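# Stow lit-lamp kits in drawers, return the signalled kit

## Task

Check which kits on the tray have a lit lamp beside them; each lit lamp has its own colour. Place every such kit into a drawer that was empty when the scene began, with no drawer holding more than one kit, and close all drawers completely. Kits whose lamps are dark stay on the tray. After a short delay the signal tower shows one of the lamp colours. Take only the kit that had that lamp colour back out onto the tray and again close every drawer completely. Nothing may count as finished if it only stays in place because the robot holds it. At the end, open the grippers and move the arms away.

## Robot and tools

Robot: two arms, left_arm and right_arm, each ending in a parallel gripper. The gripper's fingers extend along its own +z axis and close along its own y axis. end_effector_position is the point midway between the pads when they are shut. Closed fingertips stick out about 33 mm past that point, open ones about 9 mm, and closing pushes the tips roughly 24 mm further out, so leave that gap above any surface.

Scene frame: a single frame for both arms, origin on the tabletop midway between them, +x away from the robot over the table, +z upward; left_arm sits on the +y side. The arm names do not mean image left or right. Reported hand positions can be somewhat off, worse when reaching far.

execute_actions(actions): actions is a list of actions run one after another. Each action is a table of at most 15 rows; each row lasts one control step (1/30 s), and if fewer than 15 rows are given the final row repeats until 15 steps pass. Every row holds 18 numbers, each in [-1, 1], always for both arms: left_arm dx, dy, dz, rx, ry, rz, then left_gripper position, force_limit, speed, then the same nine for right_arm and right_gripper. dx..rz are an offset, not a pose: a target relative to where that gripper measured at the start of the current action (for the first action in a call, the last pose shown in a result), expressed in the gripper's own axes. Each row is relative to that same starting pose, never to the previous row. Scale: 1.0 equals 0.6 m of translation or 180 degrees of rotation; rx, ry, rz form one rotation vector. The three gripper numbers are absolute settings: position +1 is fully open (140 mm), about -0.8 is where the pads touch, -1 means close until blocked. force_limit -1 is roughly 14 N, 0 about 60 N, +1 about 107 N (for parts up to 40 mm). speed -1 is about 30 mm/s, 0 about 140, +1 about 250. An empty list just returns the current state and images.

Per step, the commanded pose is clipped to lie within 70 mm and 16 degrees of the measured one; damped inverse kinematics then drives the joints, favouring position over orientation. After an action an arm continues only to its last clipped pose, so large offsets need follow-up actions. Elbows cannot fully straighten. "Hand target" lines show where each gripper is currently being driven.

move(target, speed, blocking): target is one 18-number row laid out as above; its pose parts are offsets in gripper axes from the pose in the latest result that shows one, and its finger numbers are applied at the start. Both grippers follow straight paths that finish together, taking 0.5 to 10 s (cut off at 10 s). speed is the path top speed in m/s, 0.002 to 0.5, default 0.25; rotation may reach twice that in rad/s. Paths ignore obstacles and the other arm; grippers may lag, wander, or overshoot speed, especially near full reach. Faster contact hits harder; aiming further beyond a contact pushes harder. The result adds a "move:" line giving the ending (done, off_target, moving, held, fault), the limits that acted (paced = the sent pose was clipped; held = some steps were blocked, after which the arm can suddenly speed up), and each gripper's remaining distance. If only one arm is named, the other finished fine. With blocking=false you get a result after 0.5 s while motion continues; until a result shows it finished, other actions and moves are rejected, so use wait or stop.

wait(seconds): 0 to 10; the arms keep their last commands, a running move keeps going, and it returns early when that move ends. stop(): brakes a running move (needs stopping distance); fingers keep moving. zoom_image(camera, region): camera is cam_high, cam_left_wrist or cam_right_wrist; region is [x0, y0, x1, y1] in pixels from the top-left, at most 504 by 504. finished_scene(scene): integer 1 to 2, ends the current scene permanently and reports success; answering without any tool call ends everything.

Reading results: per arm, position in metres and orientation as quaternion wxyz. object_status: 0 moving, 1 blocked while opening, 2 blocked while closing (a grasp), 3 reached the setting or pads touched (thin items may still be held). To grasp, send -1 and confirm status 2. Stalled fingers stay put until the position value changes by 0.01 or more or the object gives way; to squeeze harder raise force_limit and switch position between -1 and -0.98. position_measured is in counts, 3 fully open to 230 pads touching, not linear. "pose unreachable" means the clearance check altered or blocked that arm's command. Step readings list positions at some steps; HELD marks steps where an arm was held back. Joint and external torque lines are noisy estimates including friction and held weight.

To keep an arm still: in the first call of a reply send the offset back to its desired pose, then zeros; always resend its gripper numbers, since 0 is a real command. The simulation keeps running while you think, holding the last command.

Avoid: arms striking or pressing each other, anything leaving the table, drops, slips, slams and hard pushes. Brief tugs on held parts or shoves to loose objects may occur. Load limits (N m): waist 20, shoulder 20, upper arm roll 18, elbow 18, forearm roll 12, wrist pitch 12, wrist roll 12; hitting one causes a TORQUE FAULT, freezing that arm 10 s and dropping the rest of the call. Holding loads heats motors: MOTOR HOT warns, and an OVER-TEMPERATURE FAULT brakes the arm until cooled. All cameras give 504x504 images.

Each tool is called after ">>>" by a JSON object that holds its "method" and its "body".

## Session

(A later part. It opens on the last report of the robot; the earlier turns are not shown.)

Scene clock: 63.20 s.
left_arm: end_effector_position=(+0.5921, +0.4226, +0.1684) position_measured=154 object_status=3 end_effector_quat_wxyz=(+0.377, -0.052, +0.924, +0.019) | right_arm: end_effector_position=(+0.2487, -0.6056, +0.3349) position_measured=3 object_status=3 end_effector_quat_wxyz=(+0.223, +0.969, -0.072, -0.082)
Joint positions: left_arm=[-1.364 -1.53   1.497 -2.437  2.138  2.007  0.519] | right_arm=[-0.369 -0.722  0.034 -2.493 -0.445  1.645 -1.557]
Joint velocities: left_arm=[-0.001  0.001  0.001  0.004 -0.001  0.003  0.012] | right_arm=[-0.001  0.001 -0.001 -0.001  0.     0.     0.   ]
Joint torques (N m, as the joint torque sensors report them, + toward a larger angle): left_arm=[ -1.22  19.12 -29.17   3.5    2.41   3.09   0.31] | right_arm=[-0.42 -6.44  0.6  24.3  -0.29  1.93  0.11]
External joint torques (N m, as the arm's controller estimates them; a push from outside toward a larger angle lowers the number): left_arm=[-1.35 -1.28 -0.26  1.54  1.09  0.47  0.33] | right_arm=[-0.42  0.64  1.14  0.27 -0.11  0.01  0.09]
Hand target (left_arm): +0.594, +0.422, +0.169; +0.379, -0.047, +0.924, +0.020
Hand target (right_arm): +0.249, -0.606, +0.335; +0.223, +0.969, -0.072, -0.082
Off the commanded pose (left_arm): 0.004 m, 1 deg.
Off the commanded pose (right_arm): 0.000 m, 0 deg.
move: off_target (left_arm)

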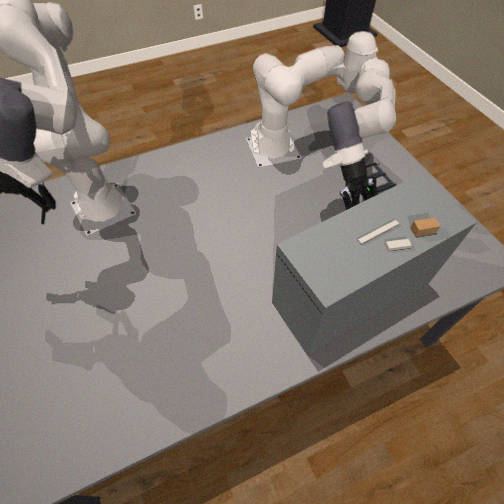

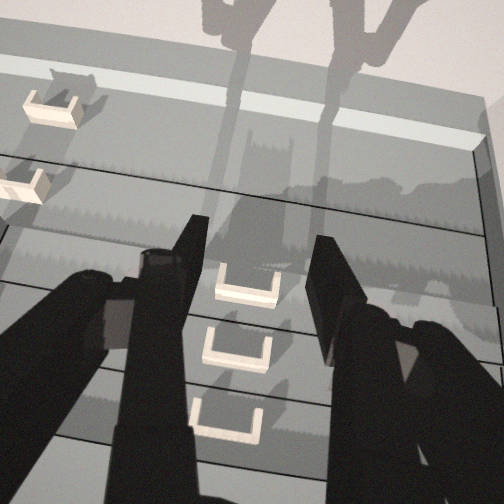

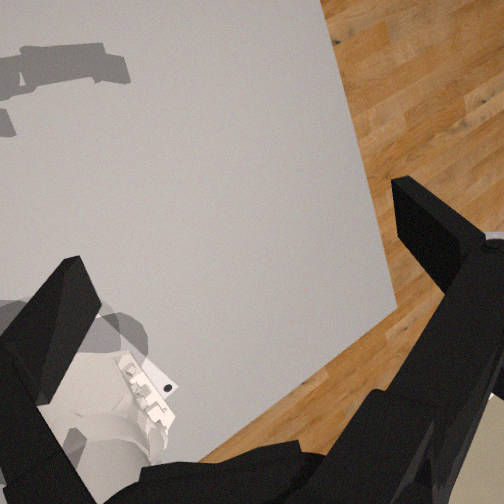

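>>> {"method": "move", "body": {"target": [-0.012,-0.008,0.012,0,0,0,-0.2,0,0,0,0,0,0,0,0,1,0,0], "speed": 0.03}}

>>> {"method": "move", "body": {"target": [0.03,0,-0.03,0,0,0.006,-0.2,0,0,0,0,0,0,0,0,1,0,0], "speed": 0.1}}

>>> {"method": "move", "body": {"target": [-0.036,0,-0.036,0,0,0,-0.2,0,0,0,0,0,0,0,0,1,0,0], "speed": 0.1}}

Scene clock: 66.83 s.
left_arm: end_effector_position=(+0.5984, +0.4217, +0.1684) position_measured=154 object_status=3 end_effector_quat_wxyz=(+0.375, -0.054, +0.925, +0.022) | right_arm: end_effector_position=(+0.2487, -0.6056, +0.3349) position_measured=3 object_status=3 end_effector_quat_wxyz=(+0.223, +0.969, -0.072, -0.082)
Joint positions: left_arm=[-1.39  -1.53   1.495 -2.416  2.138  1.992  0.515] | right_arm=[-0.369 -0.722  0.034 -2.493 -0.445  1.645 -1.557]
Joint velocities: left_arm=[-0.008 -0.002 -0.004  0.002 -0.    -0.012 -0.009] | right_arm=[-0.     0.001 -0.     0.    -0.002  0.001 -0.   ]
Joint torques (N m, as the joint torque sensors report them, + toward a larger angle): left_arm=[ -6.57  15.67 -28.24   7.53   2.47   4.23   0.21] | right_arm=[-0.61 -6.63  0.4  24.53 -0.29  1.88  0.12]
External joint torques (N m, as the arm's controller estimates them; a push from outside toward a larger angle lowers the number): left_arm=[-6.67 -5.18  0.85  5.6   1.12  1.64  0.23] | right_arm=[-0.59  0.42  0.97  0.51 -0.1  -0.03  0.1 ]
Hand target (left_arm): +0.603, +0.419, +0.168; +0.378, -0.052, +0.924, +0.018
Hand target (right_arm): +0.249, -0.606, +0.335; +0.223, +0.969, -0.072, -0.082
Off the commanded pose (left_arm): 0.005 m, 1 deg.
Off the commanded pose (right_arm): 0.000 m, 0 deg.
move: off_target (left_arm)

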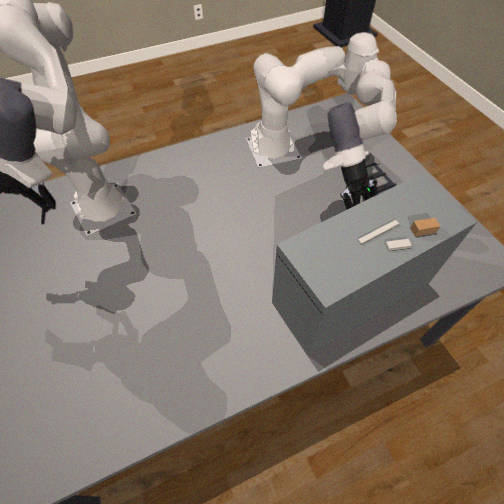

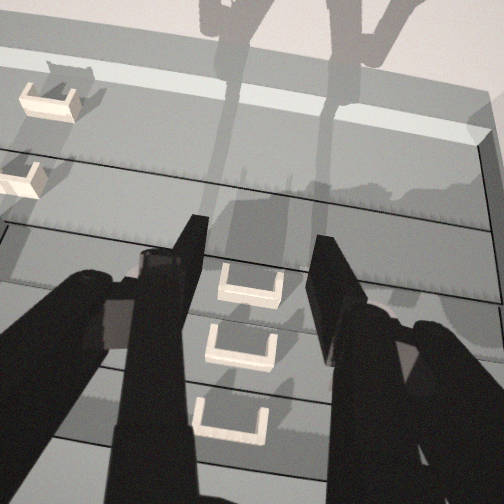

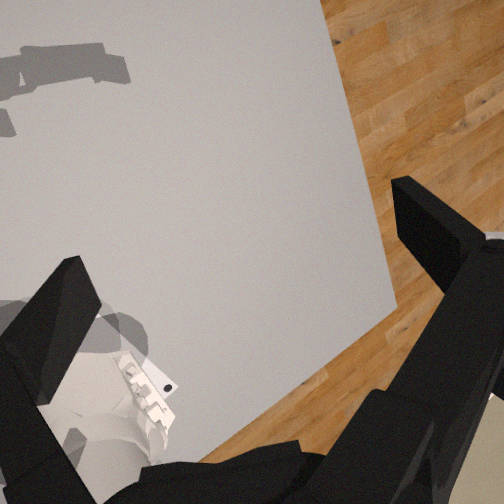

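Scene clock: 67.60 s.
left_arm: end_effector_position=(+0.5747, +0.4189, +0.1688) position_measured=154 object_status=3 end_effector_quat_wxyz=(+0.376, -0.046, +0.925, +0.025) | right_arm: end_effector_position=(+0.2487, -0.6056, +0.3349) position_measured=3 object_status=3 end_effector_quat_wxyz=(+0.223, +0.969, -0.072, -0.082)
Joint positions: left_arm=[-1.327 -1.526  1.487 -2.494  2.138  1.989  0.514] | right_arm=[-0.369 -0.722  0.034 -2.493 -0.445  1.645 -1.557]
Joint velocities: left_arm=[ 0.004  0.    -0.001 -0.004  0.    -0.001  0.   ] | right_arm=[ 0.     0.001  0.001 -0.    -0.     0.     0.002]
Joint torques (N m, as the joint torque sensors report them, + toward a larger angle): left_arm=[  2.54  18.59 -30.76  -0.02   0.2    2.17   0.17] | right_arm=[-0.53 -6.21  0.49 24.43 -0.27  1.92  0.13]
External joint torques (N m, as the arm's controller estimates them; a push from outside toward a larger angle lowers the number): left_arm=[ 2.58 -0.65 -2.7  -2.22 -1.16 -0.42  0.19] | right_arm=[-0.53  0.86  1.04  0.38 -0.09 -0.01  0.11]
Hand target (left_arm): +0.573, +0.419, +0.169; +0.375, -0.046, +0.926, +0.026
Hand target (right_arm): +0.249, -0.606, +0.335; +0.223, +0.969, -0.072, -0.082
Off the commanded pose (left_arm): 0.002 m, 0 deg.
Off the commanded pose (right_arm): 0.000 m, 0 deg.
move: done

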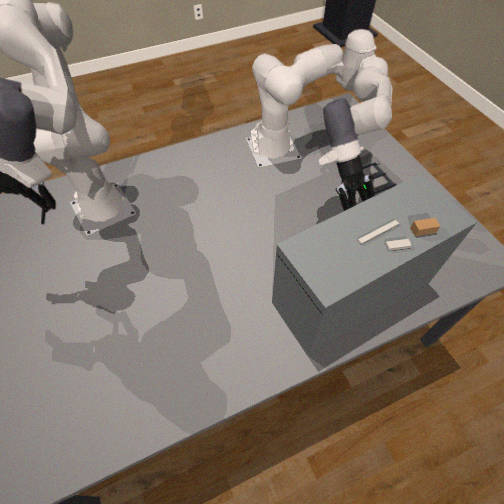

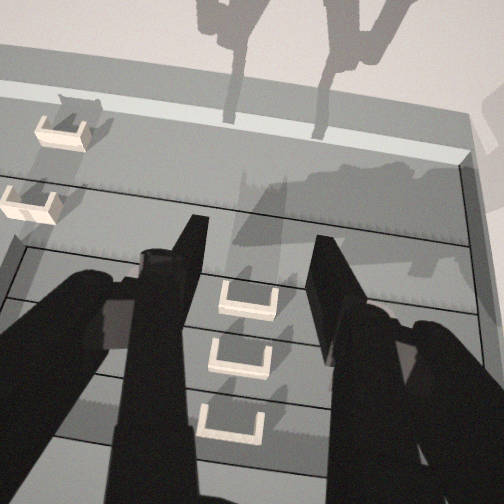

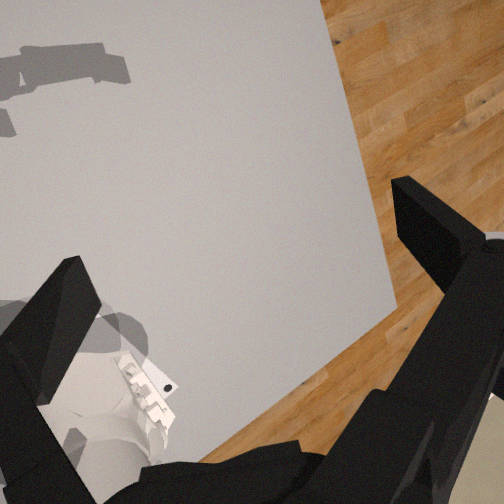

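Scene clock: 68.33 s.
left_arm: end_effector_position=(+0.5755, +0.4185, +0.2003) position_measured=154 object_status=3 end_effector_quat_wxyz=(+0.379, -0.049, +0.924, +0.022) | right_arm: end_effector_position=(+0.2487, -0.6056, +0.3349) position_measured=3 object_status=3 end_effector_quat_wxyz=(+0.223, +0.969, -0.072, -0.082)
Joint positions: left_arm=[-1.329 -1.508  1.415 -2.486  2.066  1.97   0.526] | right_arm=[-0.369 -0.722  0.034 -2.493 -0.445  1.645 -1.557]
Joint velocities: left_arm=[-0.001  0.011  0.001  0.002 -0.024 -0.004  0.01 ] | right_arm=[-0.001 -0.    -0.001  0.001 -0.001  0.    -0.001]
Joint torques (N m, as the joint torque sensors report them, + toward a larger angle): left_arm=[ -1.18  18.19 -31.01   4.99   0.32   2.17   0.49] | right_arm=[-0.53 -6.55  0.52 24.28 -0.29  1.92  0.1 ]
External joint torques (N m, as the arm's controller estimates them; a push from outside toward a larger angle lowers the number): left_arm=[-1.08 -0.97 -3.17  1.45 -1.07 -0.45  0.51] | right_arm=[-0.49  0.58  1.13  0.18 -0.1   0.    0.08]
Hand target (left_arm): +0.575, +0.419, +0.200; +0.377, -0.047, +0.925, +0.024
Hand target (right_arm): +0.249, -0.606, +0.335; +0.223, +0.969, -0.072, -0.082
Off the commanded pose (left_arm): 0.001 m, 1 deg.
Off the commanded pose (right_arm): 0.000 m, 0 deg.
move: done

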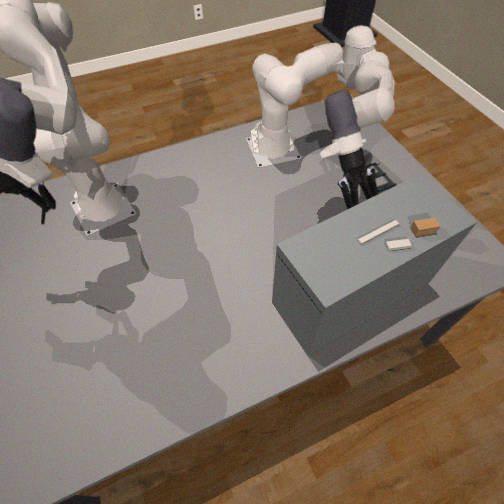

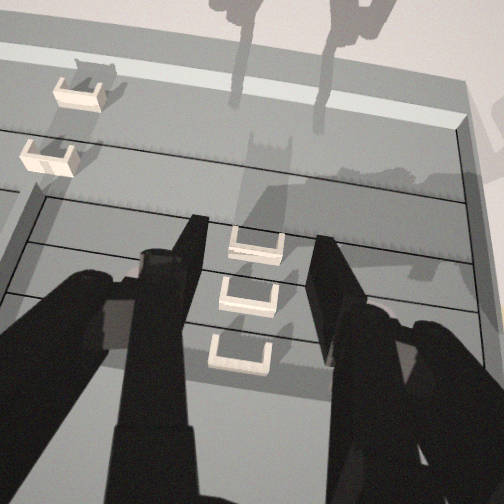

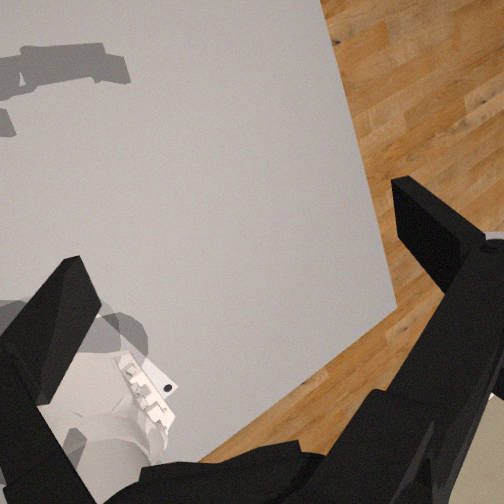

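>>> {"method": "move", "body": {"target": [-0.021,-0.005,0.026,0.012,0,0,-0.2,0,0,0,0,0,0,0,0,1,0,0], "speed": 0.05}}

>>> {"method": "move", "body": {"target": [0,0,0,0,0,0,-1,0.6,0,0,0,0,0,0,0,1,0,0]}}

Scene clock: 70.67 s.
left_arm: end_effector_position=(+0.5942, +0.4196, +0.1972) position_measured=154 object_status=3 end_effector_quat_wxyz=(+0.379, -0.048, +0.924, +0.007) | right_arm: end_effector_position=(+0.2487, -0.6056, +0.3349) position_measured=3 object_status=3 end_effector_quat_wxyz=(+0.223, +0.969, -0.072, -0.082)
Joint positions: left_arm=[-1.364 -1.527  1.436 -2.424  2.063  2.003  0.557] | right_arm=[-0.369 -0.722  0.034 -2.493 -0.445  1.645 -1.557]
Joint velocities: left_arm=[0.001 0.002 0.003 0.003 0.001 0.006 0.021] | right_arm=[-0.001 -0.001 -0.     0.001  0.    -0.    -0.001]
Joint torques (N m, as the joint torque sensors report them, + toward a larger angle): left_arm=[ -1.77  17.59 -29.04   4.15   1.16   3.59   0.22] | right_arm=[-0.38 -6.16  0.32 24.4  -0.28  1.94  0.13]
External joint torques (N m, as the arm's controller estimates them; a push from outside toward a larger angle lowers the number): left_arm=[-1.8  -3.02 -0.16  1.37 -0.15  0.86  0.23] | right_arm=[-0.36  1.    0.89  0.33 -0.09  0.02  0.11]
Hand target (left_arm): +0.595, +0.417, +0.198; +0.380, -0.042, +0.924, +0.005
Hand target (right_arm): +0.249, -0.606, +0.335; +0.223, +0.969, -0.072, -0.082
Off the commanded pose (left_arm): 0.003 m, 1 deg.
Off the commanded pose (right_arm): 0.000 m, 0 deg.
move: done

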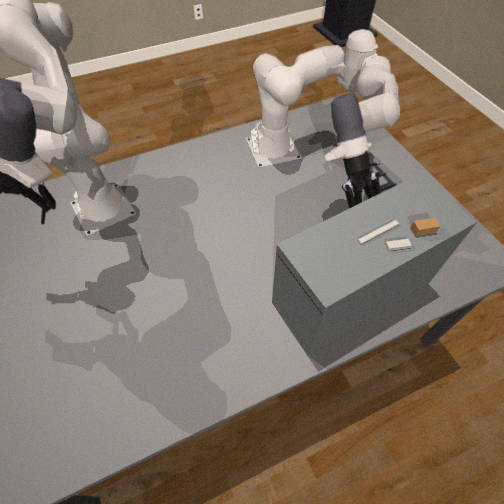

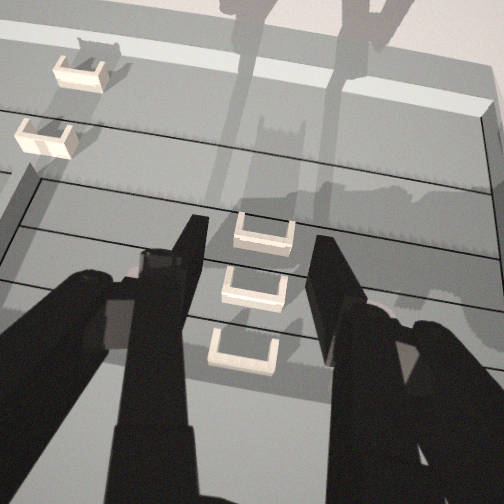

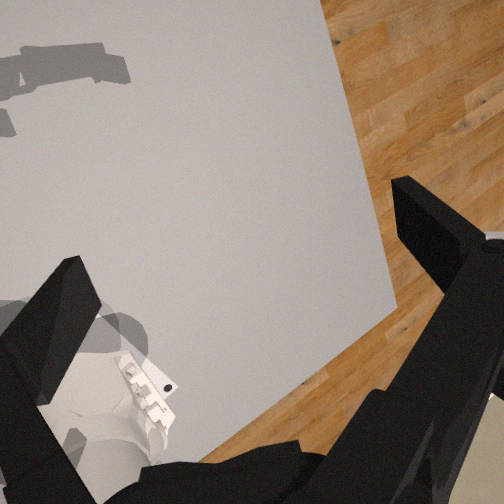

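Scene clock: 71.17 s.
left_arm: end_effector_position=(+0.5940, +0.4201, +0.1969) position_measured=195 object_status=2 end_effector_quat_wxyz=(+0.378, -0.048, +0.924, +0.007) | right_arm: end_effector_position=(+0.2487, -0.6056, +0.3349) position_measured=3 object_status=3 end_effector_quat_wxyz=(+0.223, +0.969, -0.072, -0.082)
Joint positions: left_arm=[-1.363 -1.527  1.435 -2.424  2.063  2.001  0.557] | right_arm=[-0.369 -0.722  0.034 -2.493 -0.445  1.645 -1.557]
Joint velocities: left_arm=[-0.001 -0.    -0.001  0.     0.     0.001 -0.001] | right_arm=[-0.001  0.002  0.     0.001  0.001 -0.001  0.001]
Joint torques (N m, as the joint torque sensors report them, + toward a larger angle): left_arm=[  0.35  17.5  -30.16   1.4    1.36   2.96   0.03] | right_arm=[-0.38 -6.29  0.37 24.4  -0.3   1.93  0.14]
External joint torques (N m, as the arm's controller estimates them; a push from outside toward a larger angle lowers the number): left_arm=[ 0.47 -3.09 -1.23 -1.32  0.04  0.23  0.05] | right_arm=[-0.36  0.78  0.94  0.36 -0.11  0.01  0.12]
Hand target (left_arm): +0.594, +0.420, +0.197; +0.379, -0.048, +0.924, +0.007
Hand target (right_arm): +0.249, -0.606, +0.335; +0.223, +0.969, -0.072, -0.082
Off the commanded pose (left_arm): 0.001 m, 0 deg.
Off the commanded pose (right_arm): 0.000 m, 0 deg.
move: done

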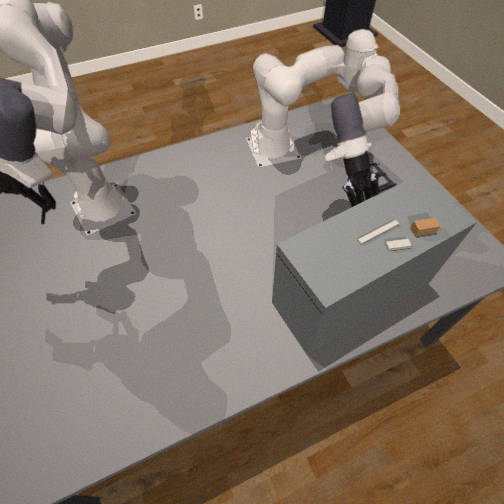

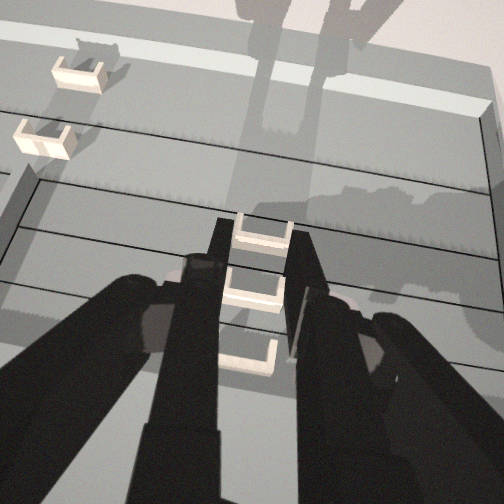

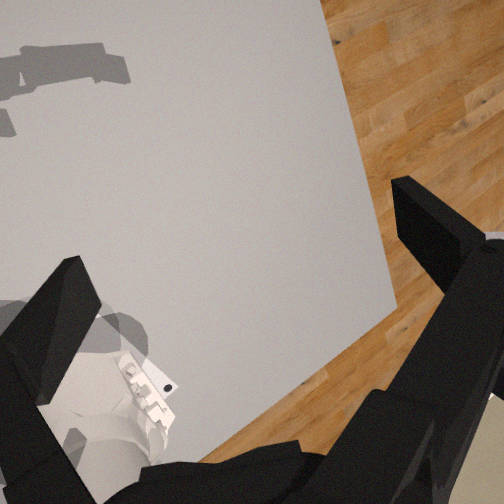

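>>> {"method": "move", "body": {"target": [0.167,0.0,-0.165,0,0,0,-1,0.6,0,0,0,0,0,0,0,1,0,0], "speed": 0.08}}

>>> {"method": "move", "body": {"target": [0,0,0,0,0,0,-0.2,0,0,0,0,0,0,0,0,1,0,0]}}

>>> {"method": "move", "body": {"target": [-0.07,0,-0.14,0,0,0,-0.2,0,0,0,0,0,0,0,0,1,0,0], "speed": 0.15}}

Scene clock: 76.30 s.
left_arm: end_effector_position=(+0.4517, +0.4049, +0.1936) position_measured=196 object_status=2 end_effector_quat_wxyz=(+0.374, -0.045, +0.926, +0.005) | right_arm: end_effector_position=(+0.2487, -0.6056, +0.3349) position_measured=3 object_status=3 end_effector_quat_wxyz=(+0.223, +0.969, -0.072, -0.082)
Joint positions: left_arm=[-0.954 -1.551  1.356 -2.856  1.982  2.002  0.536] | right_arm=[-0.369 -0.722  0.034 -2.493 -0.445  1.645 -1.557]
Joint velocities: left_arm=[ 0.007  0.    -0.001 -0.002 -0.009  0.005  0.007] | right_arm=[ 0.001 -0.001  0.     0.001  0.    -0.001  0.002]
Joint torques (N m, as the joint torque sensors report them, + toward a larger angle): left_arm=[  5.52  11.6  -25.42   6.47   1.22   2.48   0.3 ] | right_arm=[-0.48 -6.55  0.57 24.42 -0.32  1.94  0.14]
External joint torques (N m, as the arm's controller estimates them; a push from outside toward a larger angle lowers the number): left_arm=[ 5.58 -1.36 -4.42  1.6  -0.1  -0.22  0.32] | right_arm=[-0.5   0.57  1.11  0.34 -0.13  0.01  0.12]
Hand target (left_arm): +0.453, +0.411, +0.197; +0.376, -0.048, +0.925, +0.009
Hand target (right_arm): +0.249, -0.606, +0.335; +0.223, +0.969, -0.072, -0.082
Off the commanded pose (left_arm): 0.005 m, 1 deg.
Off the commanded pose (right_arm): 0.000 m, 0 deg.
move: off_target (left_arm)

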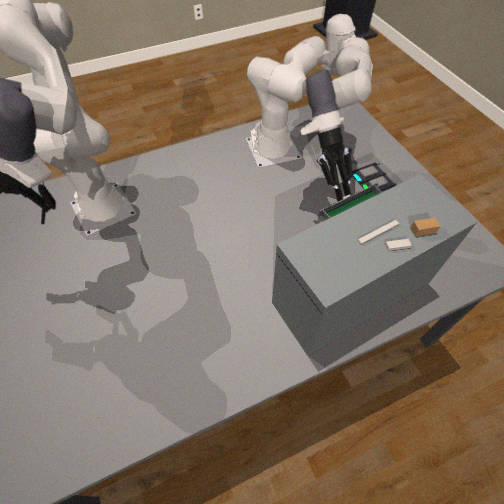

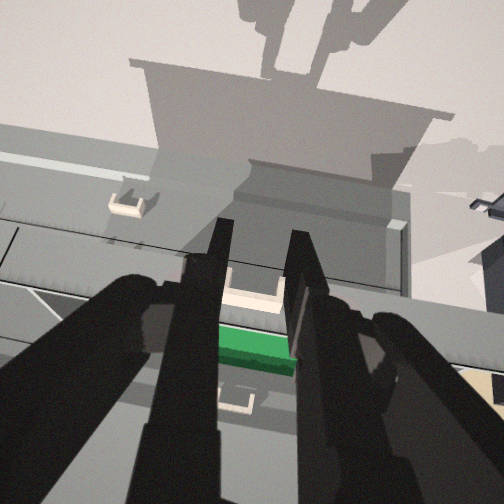

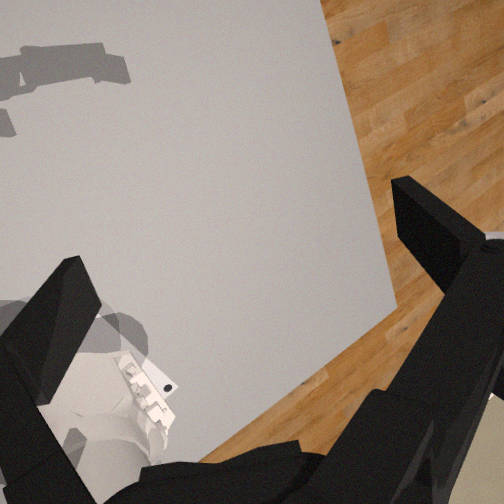

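Scene clock: 76.80 s.
left_arm: end_effector_position=(+0.4516, +0.4047, +0.1933) position_measured=154 object_status=3 end_effector_quat_wxyz=(+0.374, -0.045, +0.926, +0.004) | right_arm: end_effector_position=(+0.2487, -0.6056, +0.3349) position_measured=3 object_status=3 end_effector_quat_wxyz=(+0.223, +0.969, -0.072, -0.082)
Joint positions: left_arm=[-0.954 -1.551  1.357 -2.856  1.982  2.002  0.536] | right_arm=[-0.369 -0.722  0.034 -2.493 -0.445  1.645 -1.557]
Joint velocities: left_arm=[-0.    -0.002 -0.    -0.    -0.     0.     0.001] | right_arm=[ 0.001  0.     0.001  0.     0.001 -0.001  0.002]
Joint torques (N m, as the joint torque sensors report them, + toward a larger angle): left_arm=[ -0.54  11.57 -21.97   4.88   1.16   2.81   0.11] | right_arm=[-0.47 -6.52  0.39 24.51 -0.3   1.93  0.13]
External joint torques (N m, as the arm's controller estimates them; a push from outside toward a larger angle lowers the number): left_arm=[-0.52 -1.34 -0.97  0.08 -0.15  0.11  0.13] | right_arm=[-0.51  0.55  0.89  0.46 -0.12  0.01  0.11]
Hand target (left_arm): +0.452, +0.405, +0.194; +0.374, -0.045, +0.926, +0.005
Hand target (right_arm): +0.249, -0.606, +0.335; +0.223, +0.969, -0.072, -0.082
Off the commanded pose (left_arm): 0.000 m, 0 deg.
Off the commanded pose (right_arm): 0.000 m, 0 deg.
move: done

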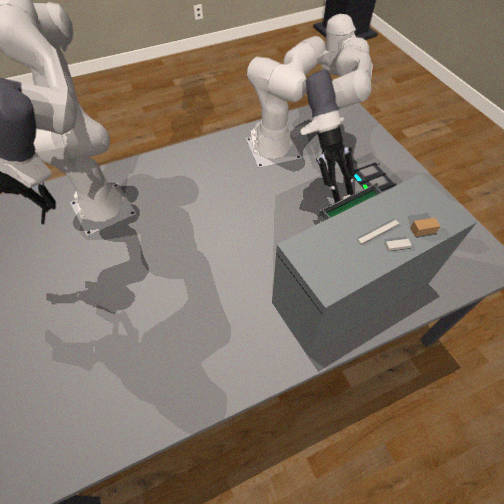

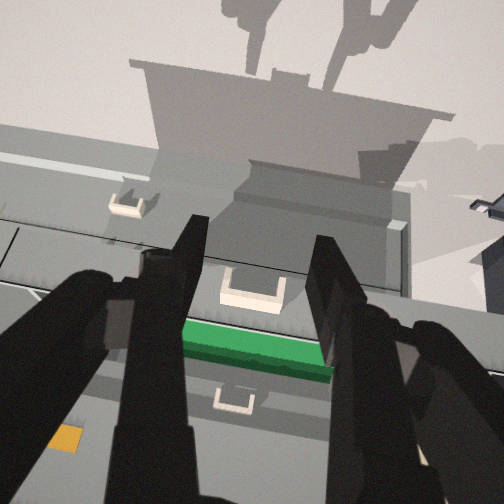

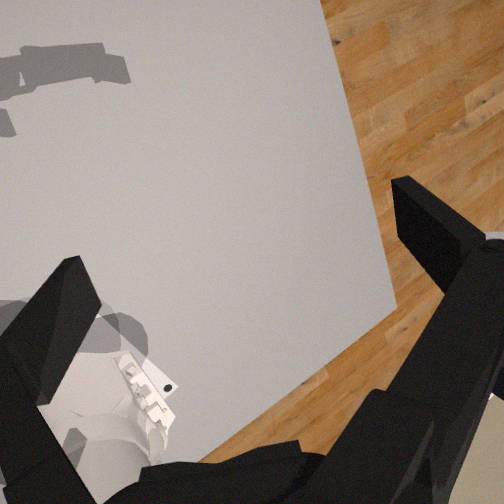

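Scene clock: 77.97 s.
left_arm: end_effector_position=(+0.4241, +0.4027, +0.2855) position_measured=154 object_status=3 end_effector_quat_wxyz=(+0.376, -0.048, +0.925, -0.000) | right_arm: end_effector_position=(+0.2487, -0.6056, +0.3349) position_measured=3 object_status=3 end_effector_quat_wxyz=(+0.223, +0.969, -0.072, -0.082)
Joint positions: left_arm=[-0.92  -1.576  1.019 -2.847  1.633  1.919  0.606] | right_arm=[-0.369 -0.722  0.034 -2.493 -0.445  1.645 -1.557]
Joint velocities: left_arm=[ 0.    -0.    -0.    -0.    -0.012 -0.009  0.023] | right_arm=[ 0.001 -0.002 -0.001 -0.001  0.001  0.     0.001]
Joint torques (N m, as the joint torque sensors report them, + toward a larger angle): left_arm=[  1.81  12.93 -20.21  12.38   0.23   2.53   0.29] | right_arm=[-0.63 -6.48  0.53 24.51 -0.32  1.91  0.13]
External joint torques (N m, as the arm's controller estimates them; a push from outside toward a larger angle lowers the number): left_arm=[ 1.82 -0.3  -1.4   1.29 -1.21 -0.28  0.32] | right_arm=[-0.56  0.67  1.17  0.48 -0.13  0.01  0.11]
Hand target (left_arm): +0.423, +0.405, +0.285; +0.374, -0.046, +0.926, +0.003
Hand target (right_arm): +0.249, -0.606, +0.335; +0.223, +0.969, -0.072, -0.082
Off the commanded pose (left_arm): 0.003 m, 1 deg.
Off the commanded pose (right_arm): 0.000 m, 0 deg.
move: done

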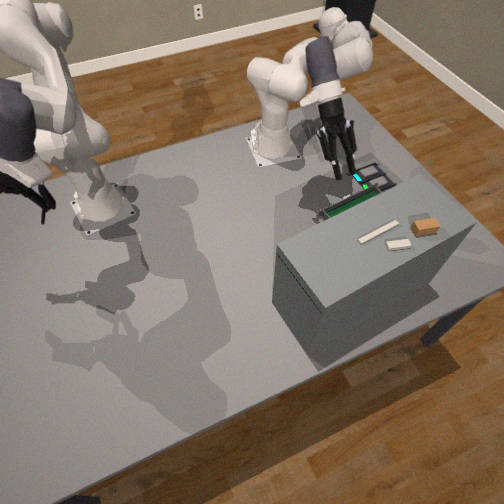

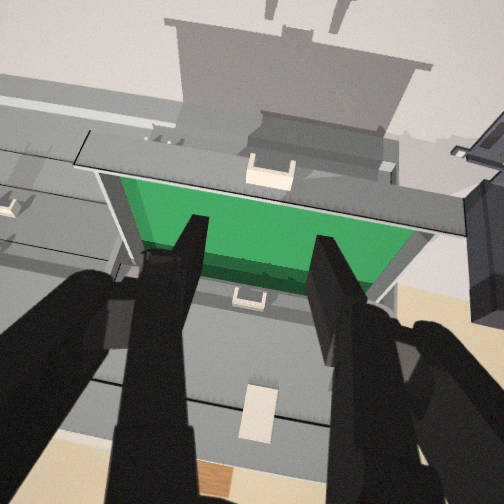

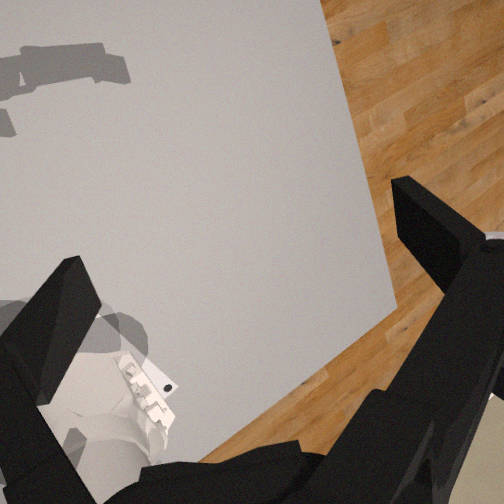

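>>> {"method": "move", "body": {"target": [-0.05,0.452,0.12,-0.196,0.196,-0.472,-0.2,0,0,0,0,0,0,0,0,1,0,0]}}

Scene clock: 83.53 s.
left_arm: end_effector_position=(+0.4756, +0.6725, +0.2427) position_measured=154 object_status=3 end_effector_quat_wxyz=(+0.015, +0.730, -0.683, +0.003) | right_arm: end_effector_position=(+0.2487, -0.6056, +0.3349) position_measured=3 object_status=3 end_effector_quat_wxyz=(+0.223, +0.969, -0.072, -0.082)
Joint positions: left_arm=[-1.362 -1.008  1.48  -1.665  0.976  1.53  -0.119] | right_arm=[-0.369 -0.722  0.034 -2.493 -0.445  1.645 -1.557]
Joint velocities: left_arm=[-0.001  0.002  0.001  0.001 -0.005 -0.008 -0.024] | right_arm=[-0.001 -0.    -0.    -0.     0.002 -0.    -0.001]
Joint torques (N m, as the joint torque sensors report them, + toward a larger angle): left_arm=[ -0.61  30.67 -27.77  13.17  -0.65   1.9   -0.24] | right_arm=[-0.61 -6.38  0.42 24.29 -0.26  1.93  0.12]
External joint torques (N m, as the arm's controller estimates them; a push from outside toward a larger angle lowers the number): left_arm=[-0.63 -0.77 -0.91  0.63 -1.39 -0.57 -0.25] | right_arm=[-0.6   0.68  0.98  0.31 -0.08  0.03  0.1 ]
Hand target (left_arm): +0.475, +0.671, +0.243; +0.018, +0.734, -0.679, +0.002
Hand target (right_arm): +0.249, -0.606, +0.335; +0.223, +0.969, -0.072, -0.082
Off the commanded pose (left_arm): 0.007 m, 2 deg.
Off the commanded pose (right_arm): 0.000 m, 0 deg.
move: off_target (left_arm)

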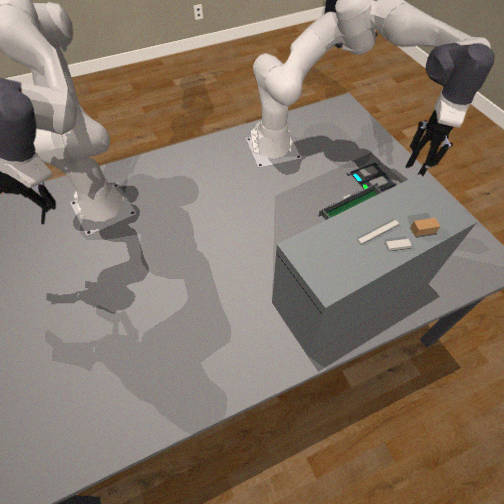

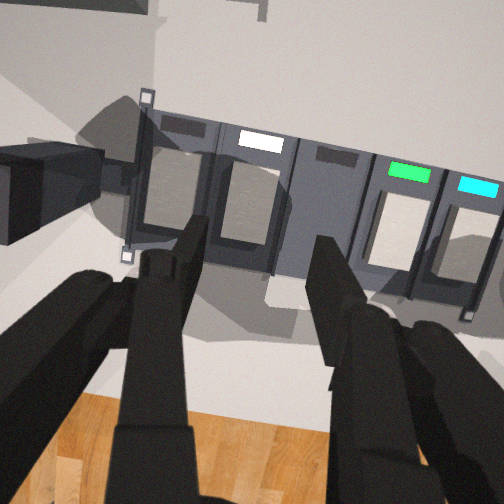

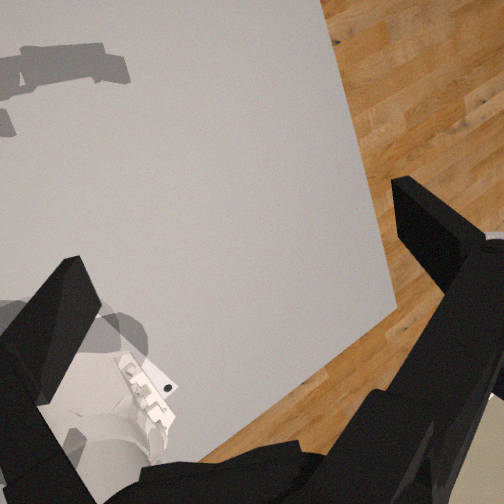

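>>> {"method": "move", "body": {"target": [-0.014,-0.008,0.27,0.005,-0.008,0.024,-0.2,0,0,0,0,0,0,0,0,1,0,0], "speed": 0.15}}

Scene clock: 87.60 s.
left_arm: end_effector_position=(+0.4765, +0.6775, +0.0809) position_measured=154 object_status=3 end_effector_quat_wxyz=(+0.001, +0.704, -0.711, -0.001) | right_arm: end_effector_position=(+0.2487, -0.6056, +0.3349) position_measured=3 object_status=3 end_effector_quat_wxyz=(+0.223, +0.969, -0.072, -0.082)
Joint positions: left_arm=[-1.352 -1.167  1.677 -1.857  1.204  1.773 -0.131] | right_arm=[-0.369 -0.722  0.034 -2.493 -0.445  1.645 -1.557]
Joint velocities: left_arm=[ 0.001  0.    -0.001 -0.001  0.001  0.01  -0.001] | right_arm=[ 0.     0.     0.    -0.001  0.001  0.    -0.002]
Joint torques (N m, as the joint torque sensors report them, + toward a larger angle): left_arm=[ -1.44  29.92 -30.57   8.56   1.66   2.97  -0.12] | right_arm=[-0.58 -6.49  0.46 24.65 -0.28  1.92  0.14]
External joint torques (N m, as the arm's controller estimates them; a push from outside toward a larger angle lowers the number): left_arm=[-1.35 -2.86 -1.16 -0.99  0.89  0.49 -0.12] | right_arm=[-0.63  0.56  0.95  0.64 -0.1   0.    0.12]
Hand target (left_arm): +0.478, +0.676, +0.080; -0.001, +0.703, -0.711, -0.001
Hand target (right_arm): +0.249, -0.606, +0.335; +0.223, +0.969, -0.072, -0.082
Off the commanded pose (left_arm): 0.001 m, 0 deg.
Off the commanded pose (right_arm): 0.000 m, 0 deg.
move: done

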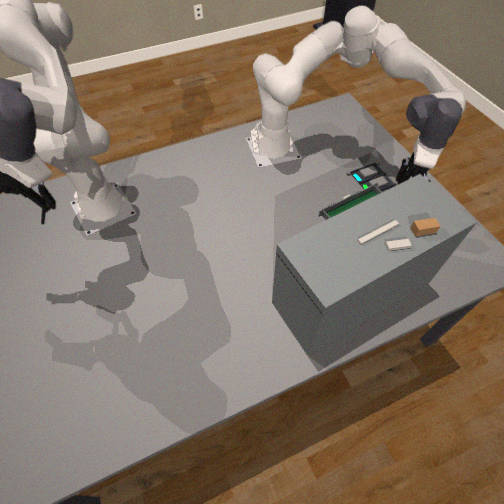

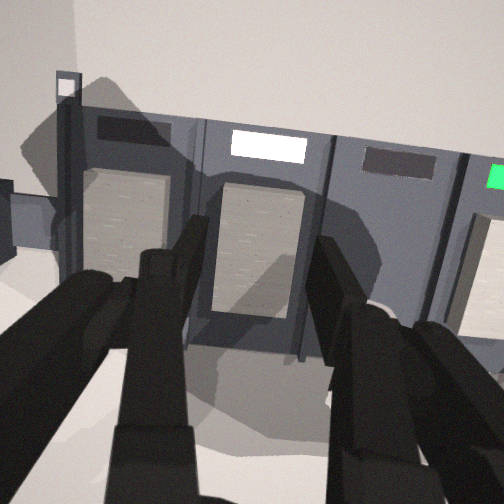

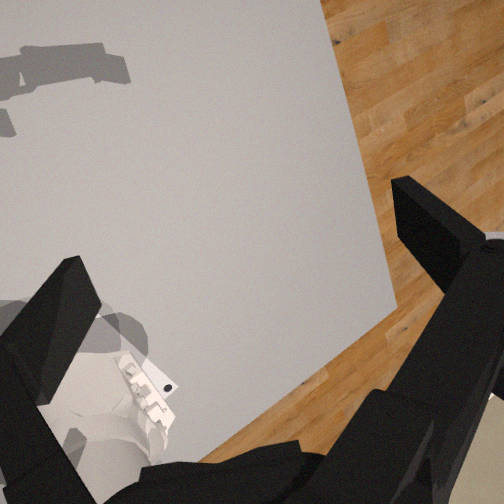

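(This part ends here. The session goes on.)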